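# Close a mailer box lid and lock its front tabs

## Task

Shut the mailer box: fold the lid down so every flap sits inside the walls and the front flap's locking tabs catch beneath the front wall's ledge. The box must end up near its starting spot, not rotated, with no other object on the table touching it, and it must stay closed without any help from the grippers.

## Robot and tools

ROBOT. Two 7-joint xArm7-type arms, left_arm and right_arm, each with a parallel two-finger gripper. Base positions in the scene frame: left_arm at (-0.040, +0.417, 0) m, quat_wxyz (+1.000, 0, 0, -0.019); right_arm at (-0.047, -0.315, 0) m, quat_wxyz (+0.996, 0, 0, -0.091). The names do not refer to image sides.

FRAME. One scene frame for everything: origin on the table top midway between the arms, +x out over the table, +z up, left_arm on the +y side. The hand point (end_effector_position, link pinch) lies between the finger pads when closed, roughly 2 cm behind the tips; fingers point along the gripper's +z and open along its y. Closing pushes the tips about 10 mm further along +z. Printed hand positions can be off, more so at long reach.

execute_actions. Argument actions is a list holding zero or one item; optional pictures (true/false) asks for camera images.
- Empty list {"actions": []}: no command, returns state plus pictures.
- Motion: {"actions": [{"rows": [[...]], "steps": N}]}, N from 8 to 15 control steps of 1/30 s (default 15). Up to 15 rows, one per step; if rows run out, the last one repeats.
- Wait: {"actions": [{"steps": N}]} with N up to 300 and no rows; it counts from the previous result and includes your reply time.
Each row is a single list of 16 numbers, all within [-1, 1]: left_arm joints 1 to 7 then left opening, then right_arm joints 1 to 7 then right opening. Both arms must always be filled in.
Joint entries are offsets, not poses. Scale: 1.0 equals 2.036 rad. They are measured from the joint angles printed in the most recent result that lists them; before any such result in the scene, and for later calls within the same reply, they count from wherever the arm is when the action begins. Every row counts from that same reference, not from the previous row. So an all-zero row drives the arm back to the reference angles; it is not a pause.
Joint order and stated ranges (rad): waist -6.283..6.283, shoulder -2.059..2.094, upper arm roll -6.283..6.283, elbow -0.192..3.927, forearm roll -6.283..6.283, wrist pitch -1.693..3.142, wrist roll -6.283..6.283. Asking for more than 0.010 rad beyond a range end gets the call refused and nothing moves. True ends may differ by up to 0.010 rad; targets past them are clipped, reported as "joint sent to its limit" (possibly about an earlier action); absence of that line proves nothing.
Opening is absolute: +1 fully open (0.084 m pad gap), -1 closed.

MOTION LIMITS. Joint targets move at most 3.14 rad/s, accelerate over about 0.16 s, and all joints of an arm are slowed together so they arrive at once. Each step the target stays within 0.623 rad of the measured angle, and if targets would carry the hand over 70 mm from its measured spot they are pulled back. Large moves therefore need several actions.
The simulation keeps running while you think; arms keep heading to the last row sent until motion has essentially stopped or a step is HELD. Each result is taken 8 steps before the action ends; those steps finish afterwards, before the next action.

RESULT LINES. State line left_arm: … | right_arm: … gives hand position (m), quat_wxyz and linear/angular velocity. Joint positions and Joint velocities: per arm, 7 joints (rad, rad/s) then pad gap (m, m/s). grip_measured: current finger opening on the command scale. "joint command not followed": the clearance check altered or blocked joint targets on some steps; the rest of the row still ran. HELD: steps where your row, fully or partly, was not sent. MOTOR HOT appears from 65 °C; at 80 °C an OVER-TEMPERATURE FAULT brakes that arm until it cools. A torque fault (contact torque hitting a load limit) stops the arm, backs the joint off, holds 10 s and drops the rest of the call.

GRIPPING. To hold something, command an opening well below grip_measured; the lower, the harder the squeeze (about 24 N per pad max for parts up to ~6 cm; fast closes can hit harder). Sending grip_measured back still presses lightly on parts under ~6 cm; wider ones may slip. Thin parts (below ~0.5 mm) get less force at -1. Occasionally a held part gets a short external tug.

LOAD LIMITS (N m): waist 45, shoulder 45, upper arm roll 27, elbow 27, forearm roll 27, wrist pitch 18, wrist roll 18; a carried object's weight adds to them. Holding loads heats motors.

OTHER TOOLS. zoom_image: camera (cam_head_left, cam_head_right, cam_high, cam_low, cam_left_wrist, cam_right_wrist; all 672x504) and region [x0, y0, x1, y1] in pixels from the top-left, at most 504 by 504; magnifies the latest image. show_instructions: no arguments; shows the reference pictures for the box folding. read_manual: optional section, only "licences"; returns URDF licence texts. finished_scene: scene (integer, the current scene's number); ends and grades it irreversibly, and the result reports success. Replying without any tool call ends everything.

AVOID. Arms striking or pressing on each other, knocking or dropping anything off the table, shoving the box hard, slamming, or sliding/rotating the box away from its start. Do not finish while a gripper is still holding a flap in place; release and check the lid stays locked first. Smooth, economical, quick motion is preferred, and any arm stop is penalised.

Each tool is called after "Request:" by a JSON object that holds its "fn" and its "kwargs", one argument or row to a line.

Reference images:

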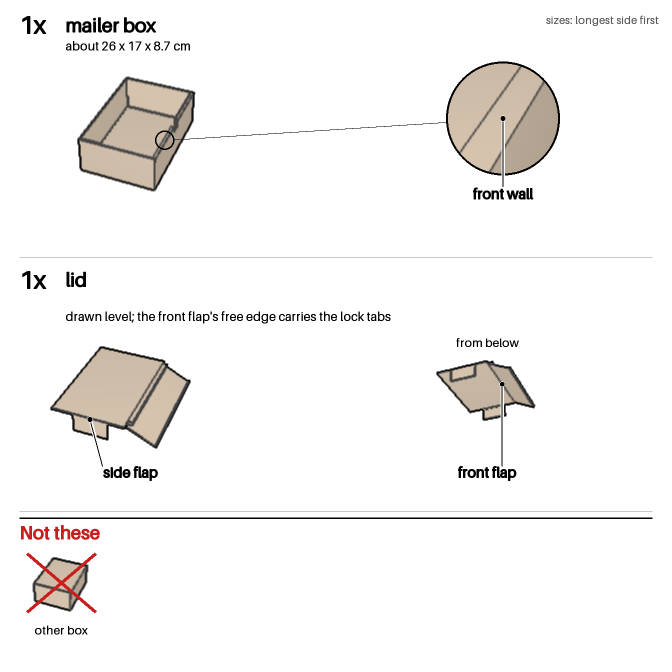

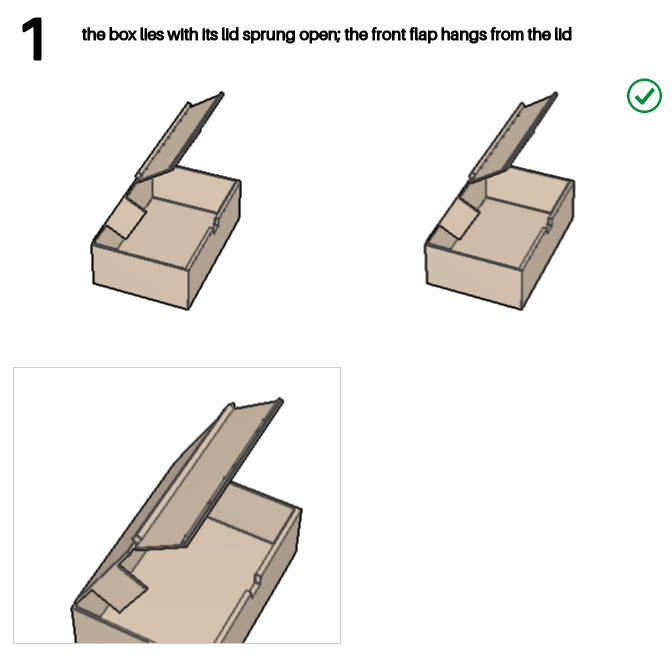

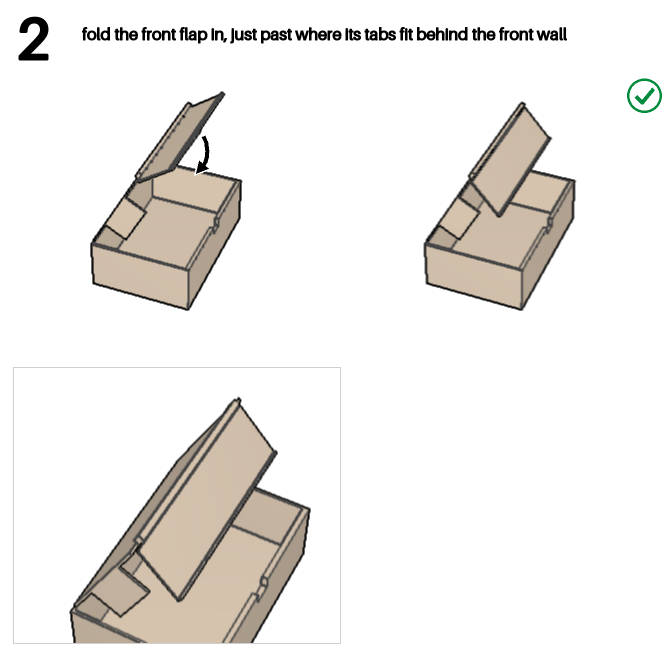

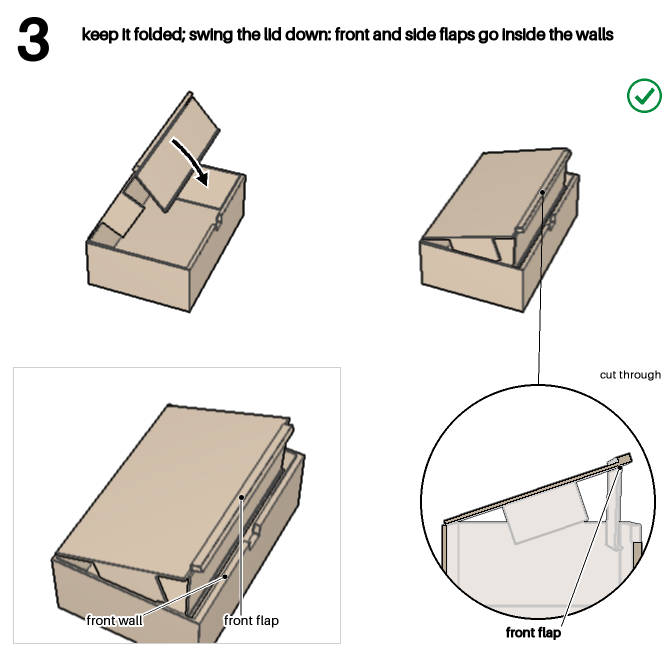

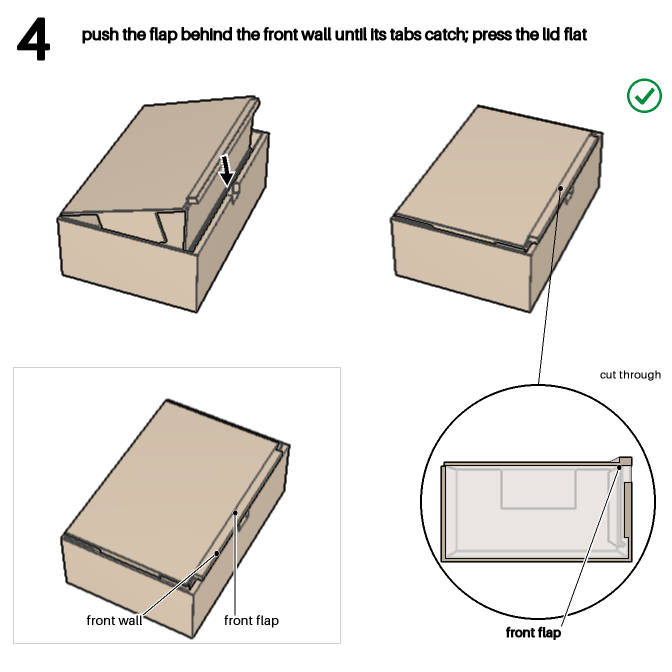

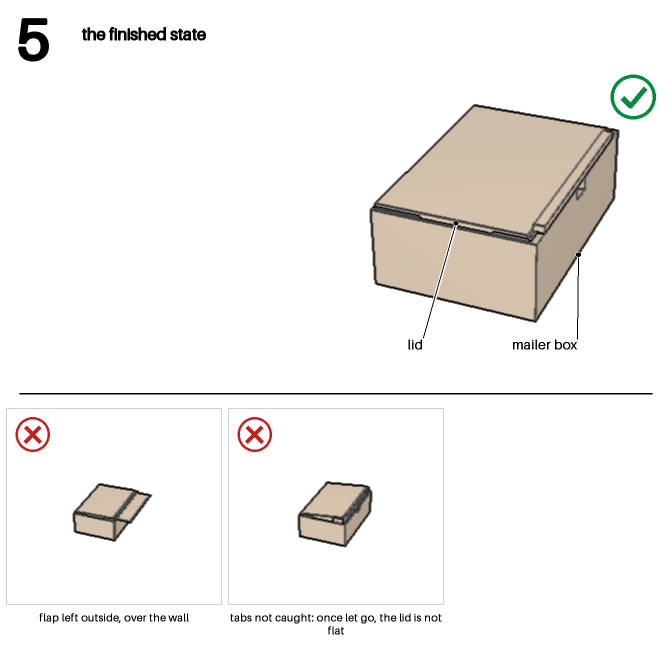

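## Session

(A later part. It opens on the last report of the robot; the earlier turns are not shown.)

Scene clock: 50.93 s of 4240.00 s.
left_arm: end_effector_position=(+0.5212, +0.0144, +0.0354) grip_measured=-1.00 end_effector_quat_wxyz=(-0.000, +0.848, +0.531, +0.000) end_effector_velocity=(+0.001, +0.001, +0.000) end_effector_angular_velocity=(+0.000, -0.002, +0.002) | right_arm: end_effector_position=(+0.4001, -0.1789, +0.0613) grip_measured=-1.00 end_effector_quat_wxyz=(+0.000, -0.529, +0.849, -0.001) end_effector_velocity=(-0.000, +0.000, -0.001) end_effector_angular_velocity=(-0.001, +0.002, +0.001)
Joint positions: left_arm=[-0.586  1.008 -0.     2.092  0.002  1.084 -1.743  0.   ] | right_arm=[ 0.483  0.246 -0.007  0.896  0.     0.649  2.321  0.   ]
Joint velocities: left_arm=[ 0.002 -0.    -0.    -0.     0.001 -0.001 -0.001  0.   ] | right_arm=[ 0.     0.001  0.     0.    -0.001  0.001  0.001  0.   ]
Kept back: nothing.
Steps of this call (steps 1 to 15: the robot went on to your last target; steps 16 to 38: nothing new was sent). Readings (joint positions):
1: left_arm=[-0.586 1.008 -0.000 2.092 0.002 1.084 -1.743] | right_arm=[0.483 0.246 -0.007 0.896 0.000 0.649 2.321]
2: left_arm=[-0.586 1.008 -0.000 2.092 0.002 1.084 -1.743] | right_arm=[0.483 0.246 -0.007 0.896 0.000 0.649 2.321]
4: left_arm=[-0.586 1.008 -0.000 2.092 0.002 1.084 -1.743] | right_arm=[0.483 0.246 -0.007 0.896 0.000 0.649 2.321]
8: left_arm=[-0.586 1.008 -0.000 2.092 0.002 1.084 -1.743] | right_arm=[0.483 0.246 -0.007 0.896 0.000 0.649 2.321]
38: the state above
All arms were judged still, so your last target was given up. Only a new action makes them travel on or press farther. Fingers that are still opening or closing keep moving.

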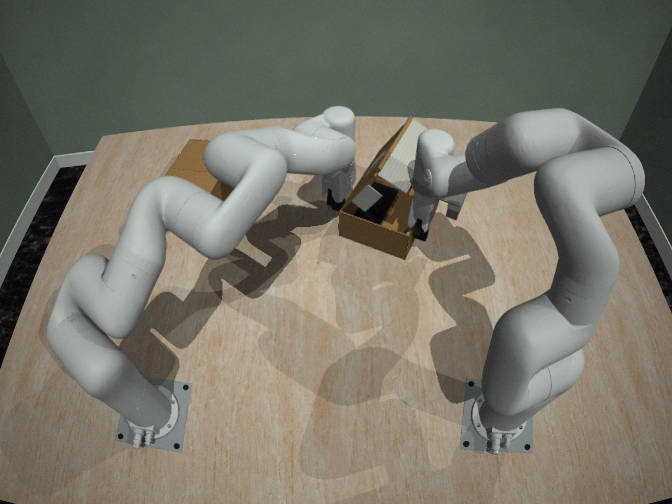

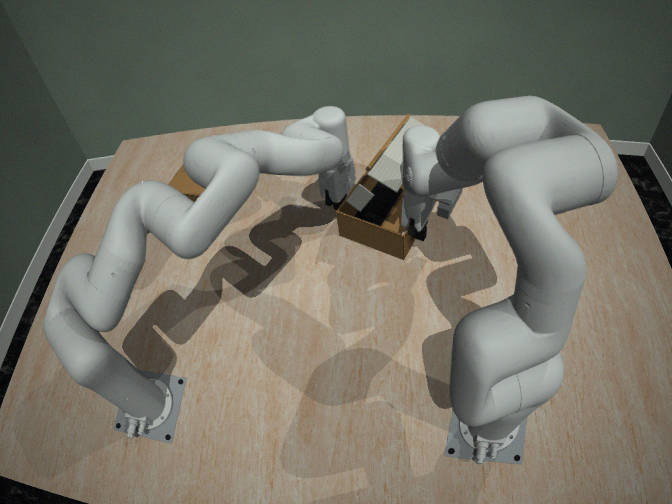

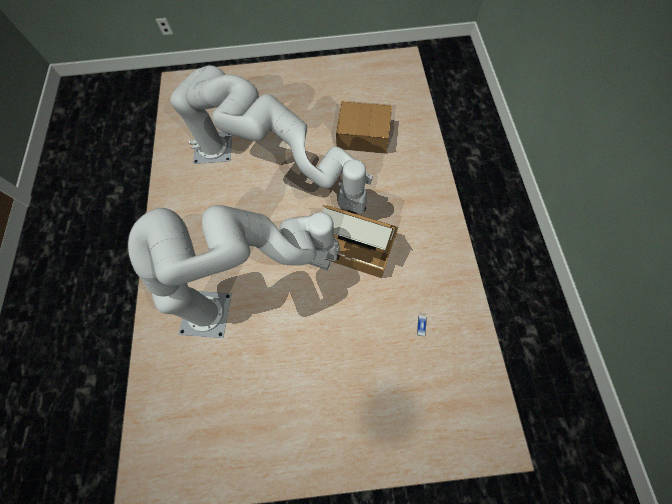

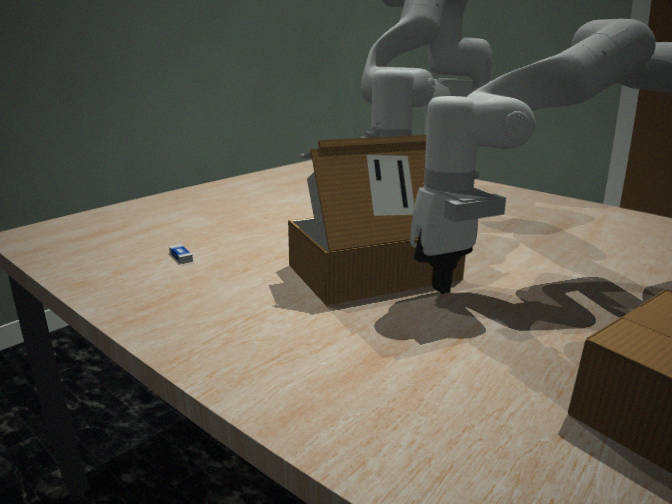

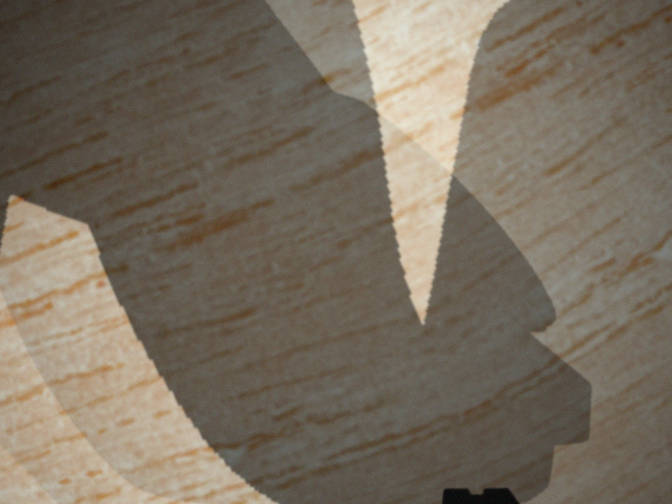

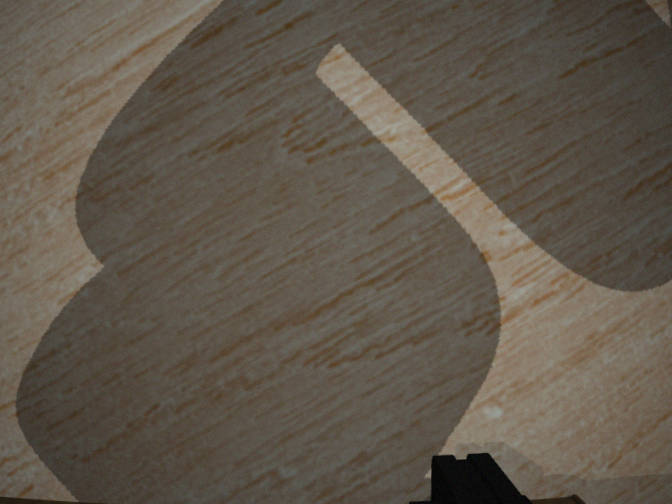

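Request:
{"fn": "execute_actions", "kwargs": {
  "actions": [
    {"rows":[[0,0,0,0,0,0,0,-1,-0.1,0,0,0,0,0,0,-1],[0,0,0,0,0,0,0,-1,-0.1,0,0,0,0,0,0,-1],[0,0,0,0,0,0,0,-1,-0.1,0,0,0,0,0,0,-1],[0,0,0,0,0,0,0,-1,-0.1,0,0,0,0,0,0,-1],[0,0,0,0,0,0,0,-1,-0.1,0,0,0,0,0,0,-1],[0,0,0,0,0,0,0,-1,-0.1,0,0,0,0,0,0,-1],[0,0,0,0,0,0,0,-1,-0.1,0,0,0,0,0,0,-1],[0,0,0,0,0,0,0,-1,-0.1,-0.024,0,0.372,0,0.396,-0.738,1]]}
  ]
}}

Request:
{"fn": "execute_actions", "kwargs": {
  "actions": [
    {"steps":40}
  ]
}}

Request:
{"fn": "execute_actions", "kwargs": {
  "actions": [
    {"rows":[[0,0,0,0,0,0,0,-1,0.133,0.039,0,0.01,0,-0.029,0,1]]}
  ]
}}

Request:
{"fn": "execute_actions", "kwargs": {
  "actions": [
    {"steps":20}
  ]
}}

Request:
{"fn": "execute_actions", "kwargs": {
  "actions": [
    {"rows":[[0,0,0,0,0,0,0,-1,0,0.005,0,-0.03,0,-0.035,0,1],[0,0,0,0,0,0,0,-1,0,0.005,0,-0.03,0,-0.035,0,1],[0,0,0,0,0,0,0,-1,0,0.005,0,-0.03,0,-0.035,0,1],[0,0,0,0,0,0,0,-1,0,0.012,0,-0.06,0,-0.072,0,1],[0,0,0,0,0,0,0,-1,0,0.012,0,-0.06,0,-0.072,0,1],[0,0,0,0,0,0,0,-1,0,0.012,0,-0.06,0,-0.072,0,1],[0,0,0,0,0,0,0,-1,0,0.02,0,-0.09,0,-0.11,0,1],[0,0,0,0,0,0,0,-1,0,0.02,0,-0.09,0,-0.11,0,1],[0,0,0,0,0,0,0,-1,0,0.02,0,-0.09,0,-0.11,0,1],[0,0,0,0,0,0,0,-1,0,0.028,0,-0.115,0,-0.143,0,1],[0,0,0,0,0,0,0,-1,0,0.028,0,-0.115,0,-0.143,0,1],[0,0,0,0,0,0,0,-1,0,0.028,0,-0.115,0,-0.143,0,1],[0,0,0,0,0,0,0,-1,0,0.037,0,-0.14,0,-0.177,0,1]]}
  ]
}}

Request:
{"fn": "execute_actions", "kwargs": {
  "actions": [
    {"steps":20}
  ],
  "pictures": true
}}

Scene clock: 53.00 s of 4240.00 s.
left_arm: end_effector_position=(+0.5212, +0.0144, +0.0354) grip_measured=-1.00 end_effector_quat_wxyz=(-0.000, +0.848, +0.531, +0.000) end_effector_velocity=(-0.000, -0.000, +0.000) end_effector_angular_velocity=(+0.001, +0.000, +0.000) | right_arm: end_effector_position=(+0.4157, -0.2472, +0.0616) grip_measured=-1.00 end_effector_quat_wxyz=(+0.001, -0.464, +0.886, -0.002) end_effector_velocity=(+0.060, -0.419, +0.001) end_effector_angular_velocity=(-0.029, -0.005, -0.891)
Joint positions: left_arm=[-0.586  1.008 -0.     2.092  0.002  1.084 -1.743  0.   ] | right_arm=[ 0.338  0.246 -0.011  0.897  0.     0.649  2.321  0.   ]
Joint velocities: left_arm=[-0.001  0.     0.     0.     0.     0.001 -0.001  0.   ] | right_arm=[-0.769 -0.004 -0.125 -0.002  0.001  0.    -0.     0.   ]
Steps of this call (steps 1 to 55: nothing new was sent; steps 56 to 62: the first 7 steps of this action). Readings (joint positions):
56: left_arm=[-0.586 1.008 -0.000 2.092 0.002 1.084 -1.743] | right_arm=[0.483 0.246 -0.007 0.896 0.000 0.649 2.321]
57: left_arm=[-0.586 1.008 -0.000 2.092 0.002 1.084 -1.743] | right_arm=[0.477 0.246 -0.005 0.896 0.000 0.649 2.321]
59: left_arm=[-0.586 1.008 -0.000 2.092 0.002 1.084 -1.743] | right_arm=[0.432 0.246 0.002 0.896 0.000 0.649 2.321]
62: the state above

Scene clock: 54.33 s of 4240.00 s.
left_arm: end_effector_position=(+0.5212, +0.0144, +0.0354) grip_measured=-1.00 end_effector_quat_wxyz=(-0.000, +0.848, +0.531, +0.000) end_effector_velocity=(-0.001, -0.001, -0.000) end_effector_angular_velocity=(-0.000, +0.001, -0.001) | right_arm: end_effector_position=(+0.4846, -0.2657, +0.3301) grip_measured=+1.00 end_effector_quat_wxyz=(+0.000, +0.934, -0.356, +0.000) end_effector_velocity=(+0.000, -0.000, +0.002) end_effector_angular_velocity=(+0.001, -0.004, +0.004)
Joint positions: left_arm=[-0.586  1.008 -0.     2.092  0.002  1.084 -1.743  0.   ] | right_arm=[ 0.28   0.197 -0.007  1.653  0.     1.455  0.819  0.084]
Joint velocities: left_arm=[-0.    -0.    -0.001 -0.     0.     0.     0.     0.   ] | right_arm=[-0.    -0.001 -0.     0.004  0.     0.002 -0.005 -0.   ]
Kept back: nothing.
Steps of this call (steps 1 to 8: the last 8 steps of your previous action; steps 9 to 40: the robot went on to your last target). Readings (joint positions):
1: left_arm=[-0.586 1.008 -0.000 2.092 0.002 1.084 -1.743] | right_arm=[0.316 0.246 -0.015 0.897 0.001 0.649 2.320]
2: left_arm=[-0.586 1.008 -0.000 2.092 0.002 1.084 -1.743] | right_arm=[0.303 0.246 -0.017 0.902 0.001 0.657 2.313]
4: left_arm=[-0.586 1.008 -0.000 2.092 0.002 1.084 -1.743] | right_arm=[0.299 0.245 -0.015 0.949 0.000 0.712 2.259]
8: left_arm=[-0.586 1.008 -0.000 2.092 0.002 1.084 -1.743] | right_arm=[0.299 0.230 -0.008 1.102 0.000 0.853 2.116]
40: the state above

Scene clock: 54.57 s of 4240.00 s.
left_arm: end_effector_position=(+0.5212, +0.0144, +0.0354) grip_measured=-1.00 end_effector_quat_wxyz=(-0.000, +0.848, +0.531, +0.000) end_effector_velocity=(+0.000, +0.000, +0.000) end_effector_angular_velocity=(-0.000, -0.000, -0.000) | right_arm: end_effector_position=(+0.4845, -0.1940, +0.3155) grip_measured=+1.00 end_effector_quat_wxyz=(+0.000, +0.956, -0.294, -0.000) end_effector_velocity=(-0.046, +0.452, -0.098) end_effector_angular_velocity=(+0.015, +0.048, +0.824)
Joint positions: left_arm=[-0.586  1.008 -0.     2.092  0.002  1.084 -1.743  0.   ] | right_arm=[ 0.409  0.236 -0.004  1.662  0.001  1.427  0.819  0.084]
Joint velocities: left_arm=[-0.     0.     0.001  0.    -0.001 -0.     0.001  0.   ] | right_arm=[ 0.752  0.224  0.075  0.031  0.009 -0.149 -0.     0.   ]
Steps of this call (steps 1 to 7: the first 7 steps of this action). Readings (joint positions):
1: left_arm=[-0.586 1.008 -0.000 2.092 0.002 1.084 -1.743] | right_arm=[0.280 0.197 -0.007 1.653 0.000 1.455 0.819]
2: left_arm=[-0.586 1.008 -0.000 2.092 0.002 1.084 -1.743] | right_arm=[0.286 0.199 -0.009 1.654 0.000 1.453 0.819]
4: left_arm=[-0.586 1.008 -0.000 2.092 0.002 1.084 -1.743] | right_arm=[0.327 0.211 -0.016 1.659 -0.001 1.443 0.819]
7: the state above

Scene clock: 55.23 s of 4240.00 s.
left_arm: end_effector_position=(+0.5212, +0.0144, +0.0354) grip_measured=-1.00 end_effector_quat_wxyz=(-0.000, +0.848, +0.531, +0.000) end_effector_velocity=(+0.000, -0.000, +0.000) end_effector_angular_velocity=(+0.000, -0.000, +0.000) | right_arm: end_effector_position=(+0.4740, -0.1173, +0.3001) grip_measured=+1.00 end_effector_quat_wxyz=(+0.000, +0.974, -0.227, +0.001) end_effector_velocity=(-0.001, +0.002, +0.000) end_effector_angular_velocity=(+0.000, +0.000, +0.004)
Joint positions: left_arm=[-0.586  1.008 -0.     2.092  0.002  1.084 -1.743  0.   ] | right_arm=[ 0.55   0.277 -0.007  1.673  0.     1.396  0.819  0.084]
Joint velocities: left_arm=[-0.    -0.     0.     0.     0.     0.    -0.001  0.   ] | right_arm=[ 0.003  0.     0.001  0.     0.     0.    -0.     0.   ]
Kept back: nothing.
Steps of this call (steps 1 to 8: the last 8 steps of your previous action; steps 9 to 20: the robot went on to your last target). Readings (joint positions):
1: left_arm=[-0.586 1.008 -0.000 2.092 0.002 1.084 -1.743] | right_arm=[0.433 0.243 -0.003 1.663 0.001 1.422 0.819]
2: left_arm=[-0.586 1.008 -0.000 2.092 0.002 1.084 -1.743] | right_arm=[0.457 0.250 -0.004 1.665 0.001 1.417 0.819]
4: left_arm=[-0.586 1.008 -0.000 2.092 0.002 1.084 -1.743] | right_arm=[0.503 0.263 -0.005 1.669 0.001 1.407 0.819]
8: left_arm=[-0.586 1.008 -0.000 2.092 0.002 1.084 -1.743] | right_arm=[0.545 0.275 -0.003 1.672 0.001 1.398 0.819]
20: the state above

Scene clock: 55.47 s of 4240.00 s.
left_arm: end_effector_position=(+0.5212, +0.0144, +0.0354) grip_measured=-1.00 end_effector_quat_wxyz=(-0.000, +0.848, +0.531, +0.000) end_effector_velocity=(-0.001, -0.001, -0.000) end_effector_angular_velocity=(-0.001, +0.001, -0.002) | right_arm: end_effector_position=(+0.4779, -0.1161, +0.2627) grip_measured=+1.00 end_effector_quat_wxyz=(+0.001, +0.974, -0.227, +0.001) end_effector_velocity=(+0.002, +0.000, -0.291) end_effector_angular_velocity=(-0.040, +0.102, -0.001)
Joint positions: left_arm=[-0.586  1.008 -0.     2.092  0.002  1.084 -1.743  0.   ] | right_arm=[ 0.55   0.293 -0.007  1.589  0.     1.296  0.819  0.084]
Joint velocities: left_arm=[-0.002 -0.    -0.001 -0.001 -0.001 -0.     0.     0.   ] | right_arm=[-0.     0.161  0.001 -0.584  0.    -0.635  0.001 -0.   ]
Steps of this call (steps 1 to 7: the first 7 steps of this action). Readings (joint positions):
1: left_arm=[-0.586 1.008 -0.000 2.092 0.002 1.084 -1.743] | right_arm=[0.550 0.277 -0.007 1.673 0.000 1.395 0.819]
2: left_arm=[-0.586 1.008 -0.000 2.092 0.002 1.084 -1.743] | right_arm=[0.550 0.277 -0.007 1.669 0.000 1.388 0.819]
4: left_arm=[-0.586 1.008 -0.000 2.092 0.002 1.084 -1.743] | right_arm=[0.550 0.279 -0.007 1.645 0.000 1.358 0.819]
7: the state above

Scene clock: 56.13 s of 4240.00 s.
left_arm: end_effector_position=(+0.5212, +0.0144, +0.0354) grip_measured=-1.00 end_effector_quat_wxyz=(-0.000, +0.848, +0.531, +0.000) end_effector_velocity=(-0.000, -0.001, +0.000) end_effector_angular_velocity=(-0.001, +0.000, -0.001) | right_arm: end_effector_position=(+0.4776, -0.1162, +0.1659) grip_measured=+1.00 end_effector_quat_wxyz=(+0.000, +0.974, -0.227, +0.002) end_effector_velocity=(-0.003, -0.005, -0.009) end_effector_angular_velocity=(-0.007, +0.013, -0.005)
Joint positions: left_arm=[-0.586  1.008 -0.     2.092  0.002  1.084 -1.743  0.   ] | right_arm=[ 0.55   0.351 -0.007  1.39   0.     1.036  0.819  0.084]
Joint velocities: left_arm=[-0.001 -0.    -0.001  0.001 -0.001 -0.     0.     0.   ] | right_arm=[-0.002  0.007 -0.004 -0.013 -0.001 -0.005 -0.    -0.   ]
Kept back: nothing.
Steps of this call (steps 1 to 8: the last 8 steps of your previous action; steps 9 to 20: the robot went on to your last target). Readings (joint positions):
1: left_arm=[-0.586 1.008 -0.000 2.092 0.002 1.084 -1.743] | right_arm=[0.550 0.298 -0.007 1.569 0.000 1.273 0.819]
2: left_arm=[-0.586 1.008 -0.000 2.092 0.002 1.084 -1.743] | right_arm=[0.550 0.303 -0.007 1.549 0.000 1.248 0.819]
4: left_arm=[-0.586 1.008 -0.000 2.092 0.002 1.084 -1.743] | right_arm=[0.550 0.313 -0.007 1.510 0.000 1.200 0.819]
8: left_arm=[-0.586 1.008 -0.000 2.092 0.002 1.084 -1.743] | right_arm=[0.550 0.335 -0.007 1.440 0.000 1.105 0.819]
20: the state above

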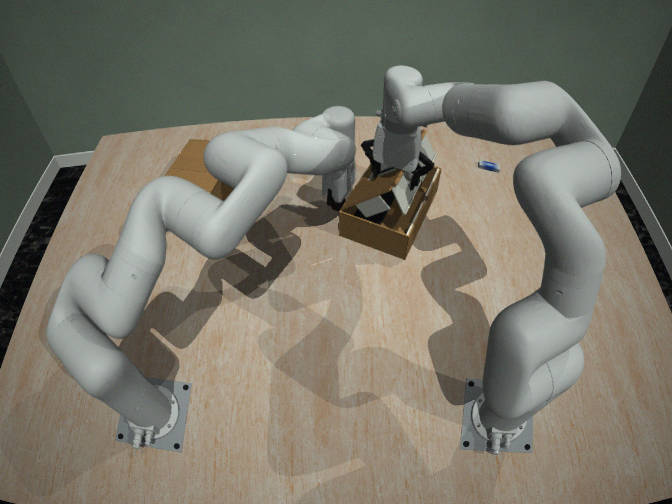

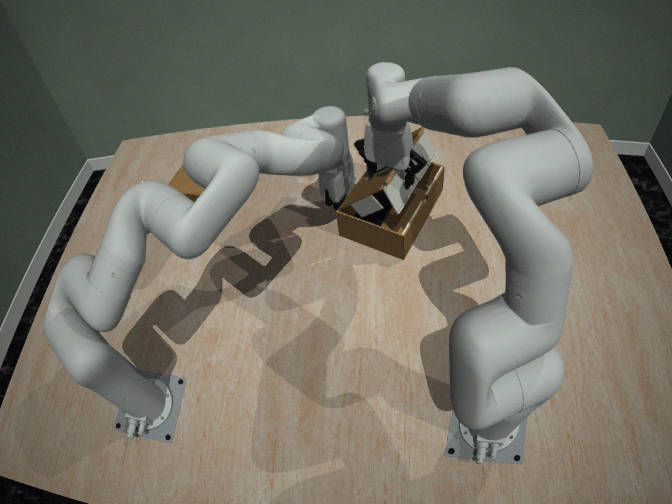

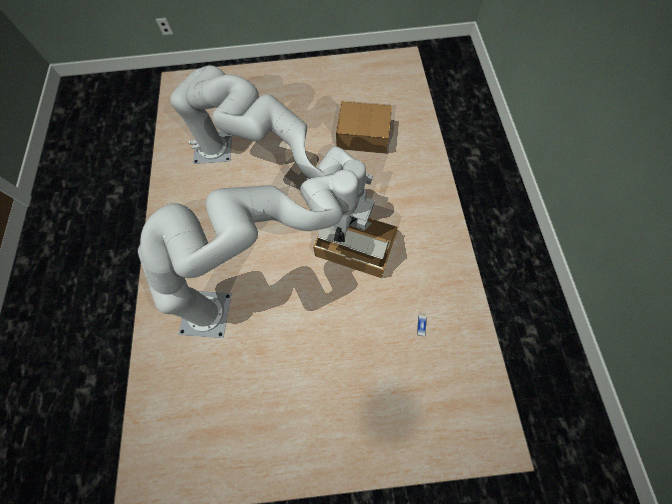

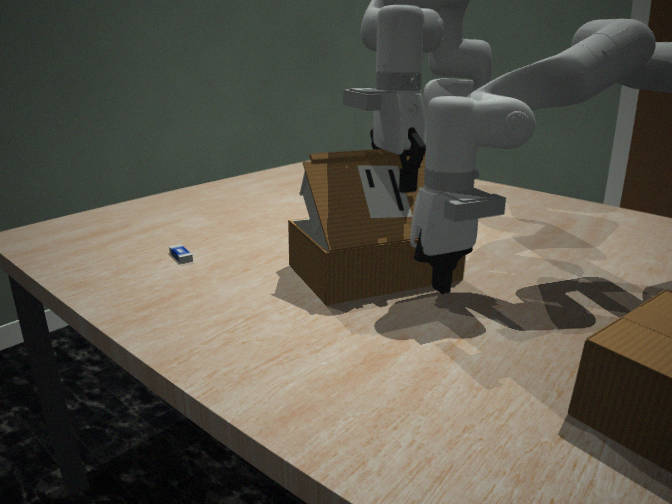

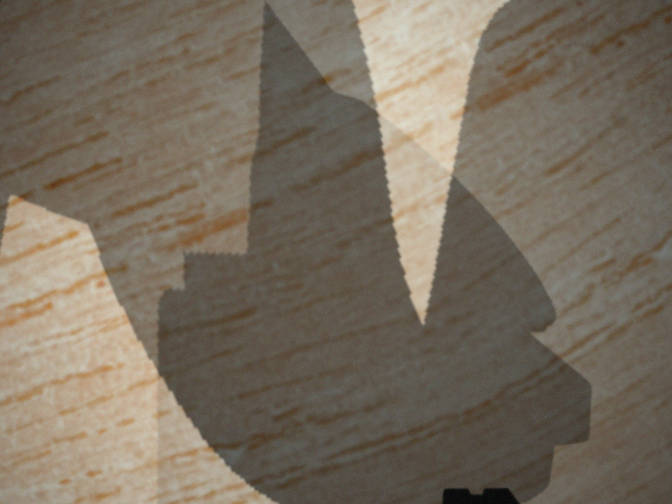

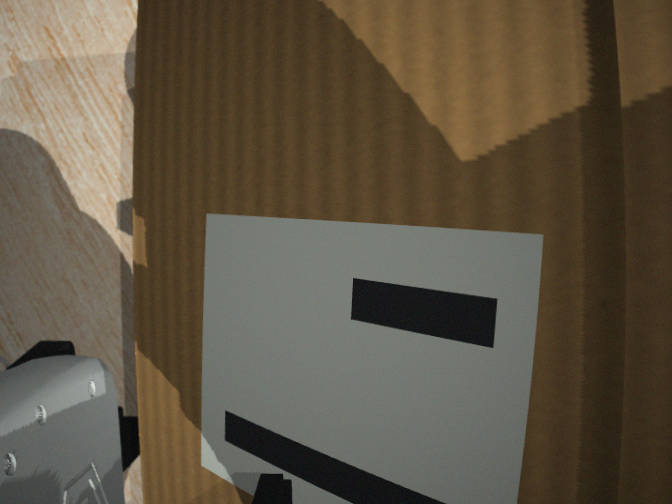

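Working. Descend further, drifting forward slightly.

Request:
{"fn": "execute_actions", "kwargs": {
  "actions": [
    {"rows":[[0,0,0,0,0,0,0,-1,-0.002,0.005,0,-0.012,0,-0.017,0,1],[0,0,0,0,0,0,0,-1,-0.002,0.005,0,-0.012,0,-0.017,0,1],[0,0,0,0,0,0,0,-1,-0.002,0.005,0,-0.012,0,-0.017,0,1],[0,0,0,0,0,0,0,-1,-0.002,0.005,0,-0.012,0,-0.017,0,1],[0,0,0,0,0,0,0,-1,-0.004,0.01,0,-0.024,0,-0.034,0,1],[0,0,0,0,0,0,0,-1,-0.004,0.01,0,-0.024,0,-0.034,0,1],[0,0,0,0,0,0,0,-1,-0.004,0.01,0,-0.024,0,-0.034,0,1],[0,0,0,0,0,0,0,-1,-0.004,0.01,0,-0.024,0,-0.034,0,1],[0,0,0,0,0,0,0,-1,-0.006,0.015,0,-0.036,0,-0.051,0,1]]}
  ]
}}

Request:
{"fn": "execute_actions", "kwargs": {
  "actions": [
    {"steps":20}
  ],
  "pictures": true
}}

Request:
{"fn": "zoom_image", "kwargs": {
  "camera": "cam_head_right",
  "region": [300,100,500,270]
}}

Scene clock: 56.87 s of 4240.00 s.
left_arm: end_effector_position=(+0.5212, +0.0144, +0.0354) grip_measured=-1.00 end_effector_quat_wxyz=(-0.000, +0.848, +0.531, +0.000) end_effector_velocity=(+0.001, +0.001, -0.000) end_effector_angular_velocity=(+0.001, -0.001, -0.001) | right_arm: end_effector_position=(+0.4771, -0.1195, +0.1497) grip_measured=+1.00 end_effector_quat_wxyz=(+0.000, +0.973, -0.230, +0.002) end_effector_velocity=(-0.006, -0.023, -0.106) end_effector_angular_velocity=(-0.003, +0.005, -0.035)
Joint positions: left_arm=[-0.586  1.008 -0.     2.092  0.002  1.084 -1.743  0.   ] | right_arm=[ 0.545  0.363 -0.007  1.359  0.     0.993  0.819  0.084]
Joint velocities: left_arm=[ 0.001  0.     0.001 -0.     0.    -0.001  0.002  0.   ] | right_arm=[-0.034  0.084 -0.    -0.196 -0.    -0.274  0.001 -0.   ]
Steps of this call (steps 1 to 15: the robot went on to your last target; steps 16 to 22: the first 7 steps of this action). Readings (joint positions):
16: left_arm=[-0.586 1.008 -0.000 2.092 0.002 1.084 -1.743] | right_arm=[0.550 0.352 -0.007 1.388 0.000 1.035 0.819]
17: left_arm=[-0.586 1.008 -0.000 2.092 0.002 1.084 -1.743] | right_arm=[0.549 0.353 -0.007 1.386 0.000 1.030 0.819]
19: left_arm=[-0.586 1.008 -0.000 2.092 0.002 1.084 -1.743] | right_arm=[0.548 0.356 -0.007 1.376 0.000 1.016 0.819]
22: the state above

Scene clock: 57.53 s of 4240.00 s.
left_arm: end_effector_position=(+0.5212, +0.0144, +0.0354) grip_measured=-1.00 end_effector_quat_wxyz=(-0.000, +0.848, +0.531, +0.000) end_effector_velocity=(+0.000, +0.001, +0.000) end_effector_angular_velocity=(+0.001, -0.000, +0.002) | right_arm: end_effector_position=(+0.4778, -0.1218, +0.1326) grip_measured=+1.00 end_effector_quat_wxyz=(-0.004, +0.973, -0.232, +0.007) end_effector_velocity=(+0.003, -0.013, -0.000) end_effector_angular_velocity=(-0.012, +0.003, -0.013)
Joint positions: left_arm=[-0.586  1.008 -0.     2.092  0.002  1.084 -1.743  0.   ] | right_arm=[ 0.539  0.376 -0.005  1.323  0.001  0.931  0.819  0.084]
Joint velocities: left_arm=[ 0.001 -0.     0.     0.     0.001  0.001 -0.001  0.   ] | right_arm=[-0.007 -0.001 -0.013 -0.001 -0.007  0.007 -0.002  0.   ]
Kept back: nothing.
Steps of this call (steps 1 to 8: the last 8 steps of your previous action; steps 9 to 20: the robot went on to your last target). Readings (joint positions):
1: left_arm=[-0.586 1.008 -0.000 2.092 0.002 1.084 -1.743] | right_arm=[0.544 0.366 -0.007 1.353 0.000 0.985 0.819]
2: left_arm=[-0.586 1.008 -0.000 2.092 0.002 1.084 -1.743] | right_arm=[0.543 0.368 -0.008 1.348 0.000 0.978 0.819]
4: left_arm=[-0.586 1.008 -0.000 2.092 0.002 1.084 -1.743] | right_arm=[0.541 0.373 -0.007 1.337 0.001 0.959 0.819]
8: left_arm=[-0.586 1.008 -0.000 2.092 0.002 1.084 -1.743] | right_arm=[0.540 0.375 -0.004 1.326 0.002 0.935 0.819]
20: the state above

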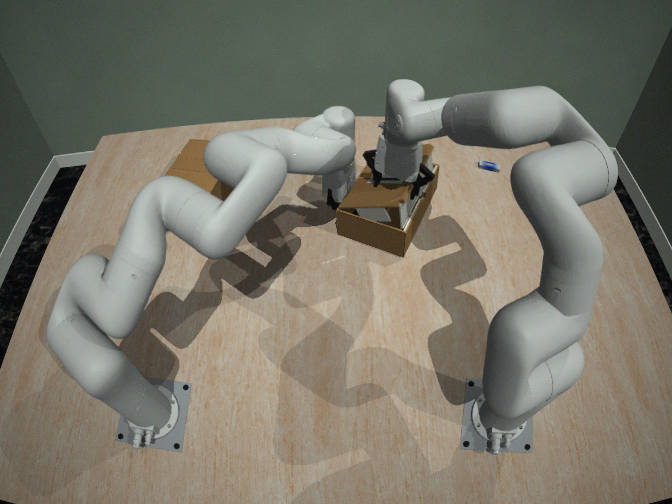

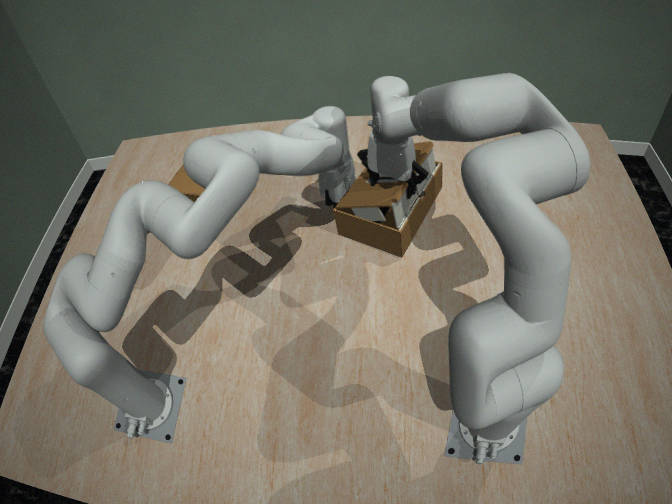

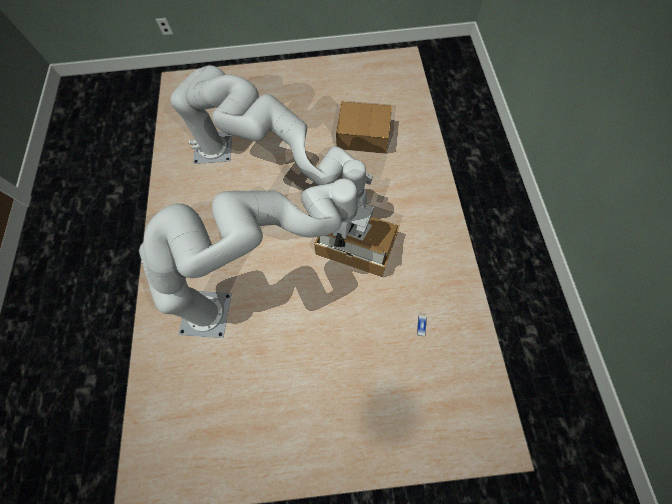

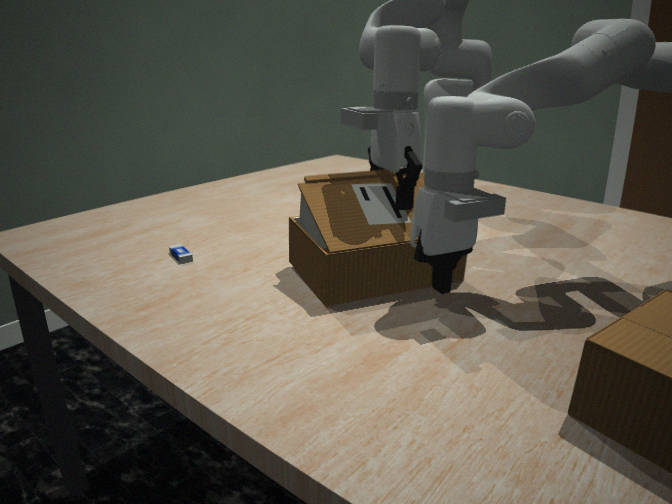

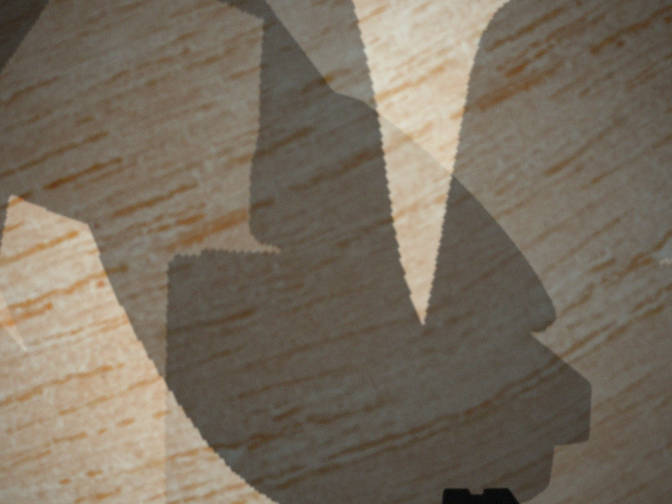

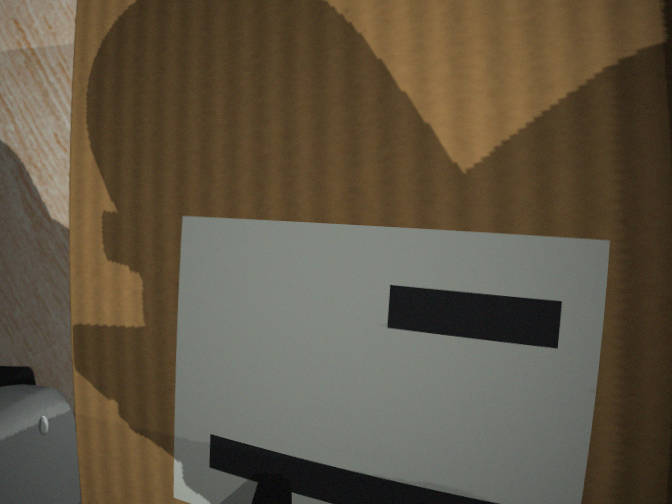

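Region (300, 100, 500, 270) of cam_head_right's 672x504 image, scaled by 2.520, with more detail than that image has; it fills the top 428 rows of this view, and the rest is white.

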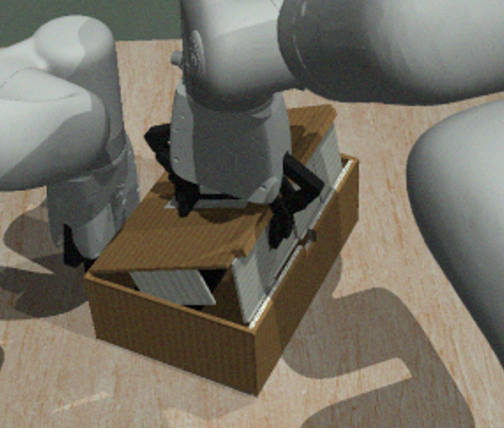

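Request:
{"fn": "execute_actions", "kwargs": {
  "actions": [
    {"rows":[[0,0,0,0,0,0,0,-1,-0.005,0.003,0,-0.005,0,-0.004,0,1],[0,0,0,0,0,0,0,-1,-0.005,0.003,0,-0.005,0,-0.004,0,1],[0,0,0,0,0,0,0,-1,-0.005,0.003,0,-0.005,0,-0.004,0,1],[0,0,0,0,0,0,0,-1,-0.005,0.003,0,-0.005,0,-0.004,0,1],[0,0,0,0,0,0,0,-1,-0.005,0.003,0,-0.005,0,-0.004,0,1],[0,0,0,0,0,0,0,-1,-0.011,0.005,0,-0.01,0,-0.008,0,1]]}
  ]
}}

Request:
{"fn": "execute_actions", "kwargs": {
  "actions": [
    {"steps":20}
  ],
  "pictures": true
}}

Request:
{"fn": "zoom_image", "kwargs": {
  "camera": "cam_head_right",
  "region": [300,100,500,270]
}}

Scene clock: 59.57 s of 4240.00 s.
left_arm: end_effector_position=(+0.5212, +0.0144, +0.0354) grip_measured=-1.00 end_effector_quat_wxyz=(-0.000, +0.848, +0.531, +0.000) end_effector_velocity=(-0.000, -0.000, -0.000) end_effector_angular_velocity=(-0.001, +0.001, -0.001) | right_arm: end_effector_position=(+0.4805, -0.1276, +0.1316) grip_measured=+1.00 end_effector_quat_wxyz=(-0.005, +0.972, -0.237, +0.009) end_effector_velocity=(+0.012, -0.027, -0.015) end_effector_angular_velocity=(+0.023, -0.022, -0.060)
Joint positions: left_arm=[-0.586  1.008 -0.     2.092  0.002  1.084 -1.743  0.   ] | right_arm=[ 0.527  0.376 -0.005  1.318  0.001  0.922  0.818  0.084]
Joint velocities: left_arm=[ 0.     0.    -0.001  0.     0.     0.     0.001  0.   ] | right_arm=[-0.079  0.009  0.024 -0.04   0.007 -0.078 -0.001  0.   ]
Steps of this call (steps 1 to 15: the robot went on to your last target; steps 16 to 54: nothing new was sent; steps 55 to 61: the first 7 steps of this action). Readings (joint positions):
55: left_arm=[-0.586 1.008 -0.000 2.092 0.002 1.084 -1.743] | right_arm=[0.538 0.376 -0.007 1.322 0.000 0.932 0.819]
56: left_arm=[-0.586 1.008 -0.000 2.092 0.002 1.084 -1.743] | right_arm=[0.536 0.376 -0.006 1.321 0.001 0.930 0.819]
58: left_arm=[-0.586 1.008 -0.000 2.092 0.002 1.084 -1.743] | right_arm=[0.533 0.376 -0.005 1.320 0.001 0.927 0.818]
61: the state above

Scene clock: 60.23 s of 4240.00 s.
left_arm: end_effector_position=(+0.5212, +0.0144, +0.0354) grip_measured=-1.00 end_effector_quat_wxyz=(-0.000, +0.848, +0.531, +0.000) end_effector_velocity=(-0.000, -0.000, +0.000) end_effector_angular_velocity=(-0.001, +0.000, +0.000) | right_arm: end_effector_position=(+0.4838, -0.1329, +0.1307) grip_measured=+1.00 end_effector_quat_wxyz=(-0.006, +0.970, -0.243, +0.011) end_effector_velocity=(-0.000, -0.000, -0.000) end_effector_angular_velocity=(-0.000, +0.000, -0.000)
Joint positions: left_arm=[-0.586  1.008 -0.     2.092  0.002  1.084 -1.743  0.   ] | right_arm=[ 0.516  0.378 -0.005  1.317  0.001  0.914  0.819  0.084]
Joint velocities: left_arm=[ 0.    -0.    -0.001 -0.    -0.    -0.     0.     0.   ] | right_arm=[-0.  0. -0. -0.  0.  0. -0.  0.]
Kept back: nothing.
Steps of this call (steps 1 to 8: the last 8 steps of your previous action; steps 9 to 20: the robot went on to your last target). Readings (joint positions):
1: left_arm=[-0.586 1.008 -0.000 2.092 0.002 1.084 -1.743] | right_arm=[0.525 0.377 -0.005 1.317 0.001 0.919 0.818]
2: left_arm=[-0.586 1.008 -0.000 2.092 0.002 1.084 -1.743] | right_arm=[0.522 0.377 -0.004 1.316 0.002 0.917 0.818]
4: left_arm=[-0.586 1.008 -0.000 2.092 0.002 1.084 -1.743] | right_arm=[0.520 0.377 -0.004 1.316 0.002 0.914 0.818]
8: left_arm=[-0.586 1.008 -0.000 2.092 0.002 1.084 -1.743] | right_arm=[0.517 0.378 -0.005 1.316 0.001 0.913 0.819]
20: the state above

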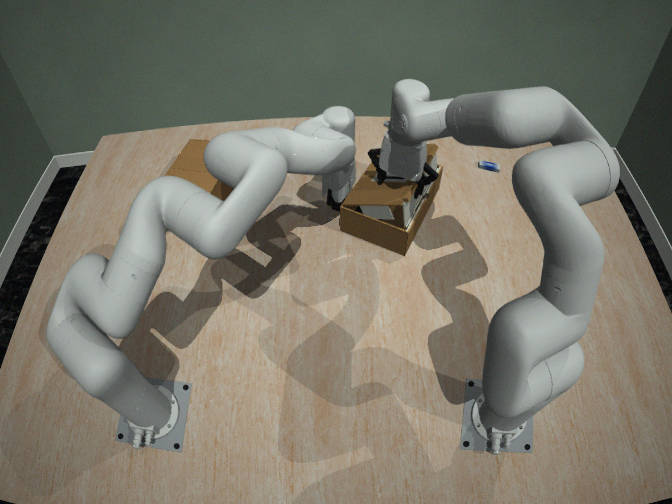

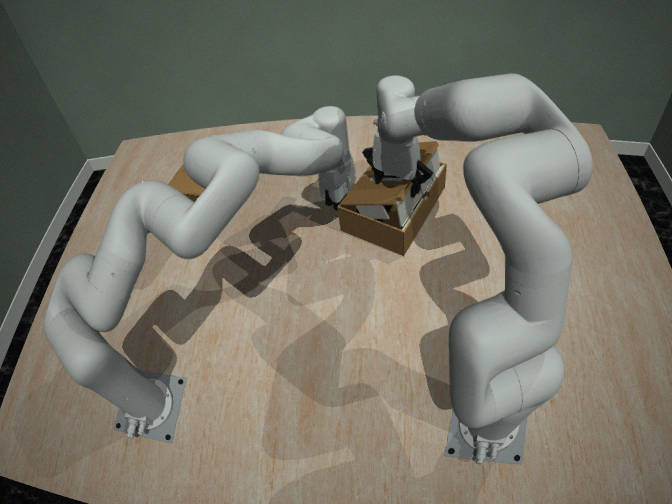

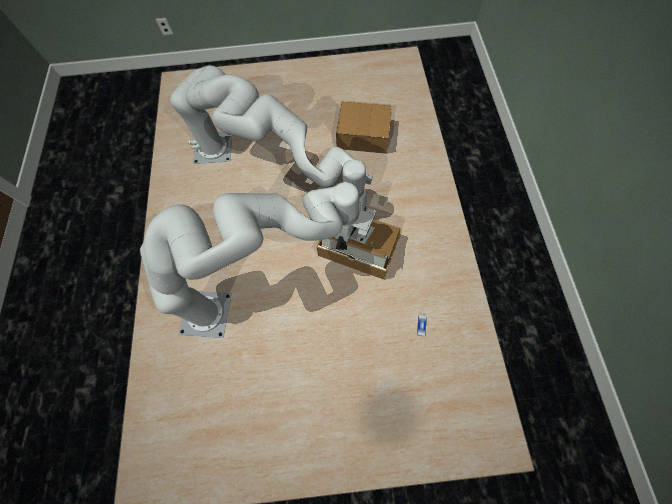

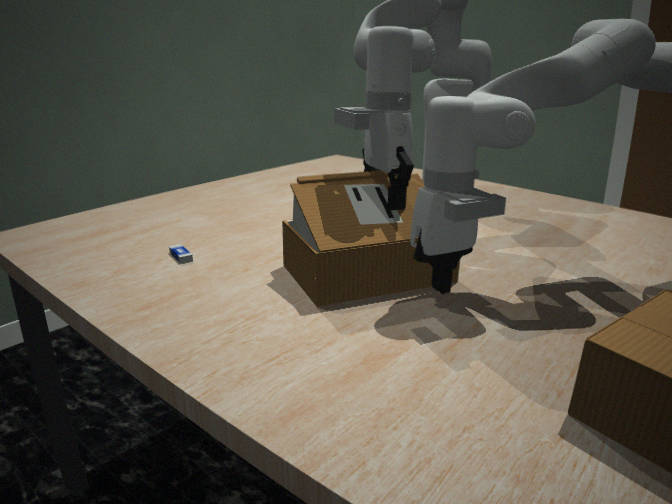

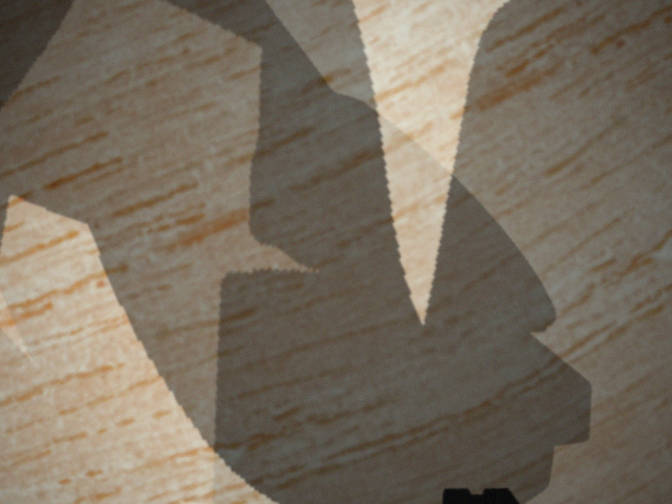

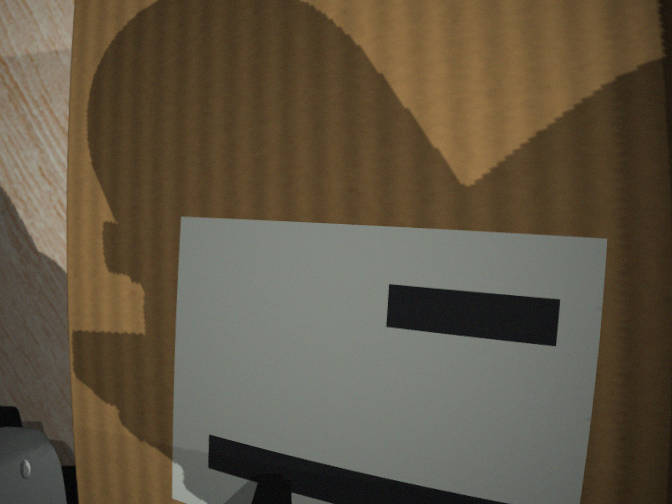

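Region (300, 100, 500, 270) of cam_head_right's 672x504 image, scaled by 2.520, with more detail than that image has; it fills the top 428 rows of this view, and the rest is white.

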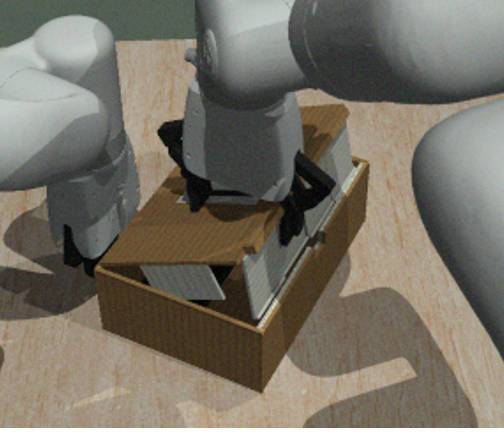

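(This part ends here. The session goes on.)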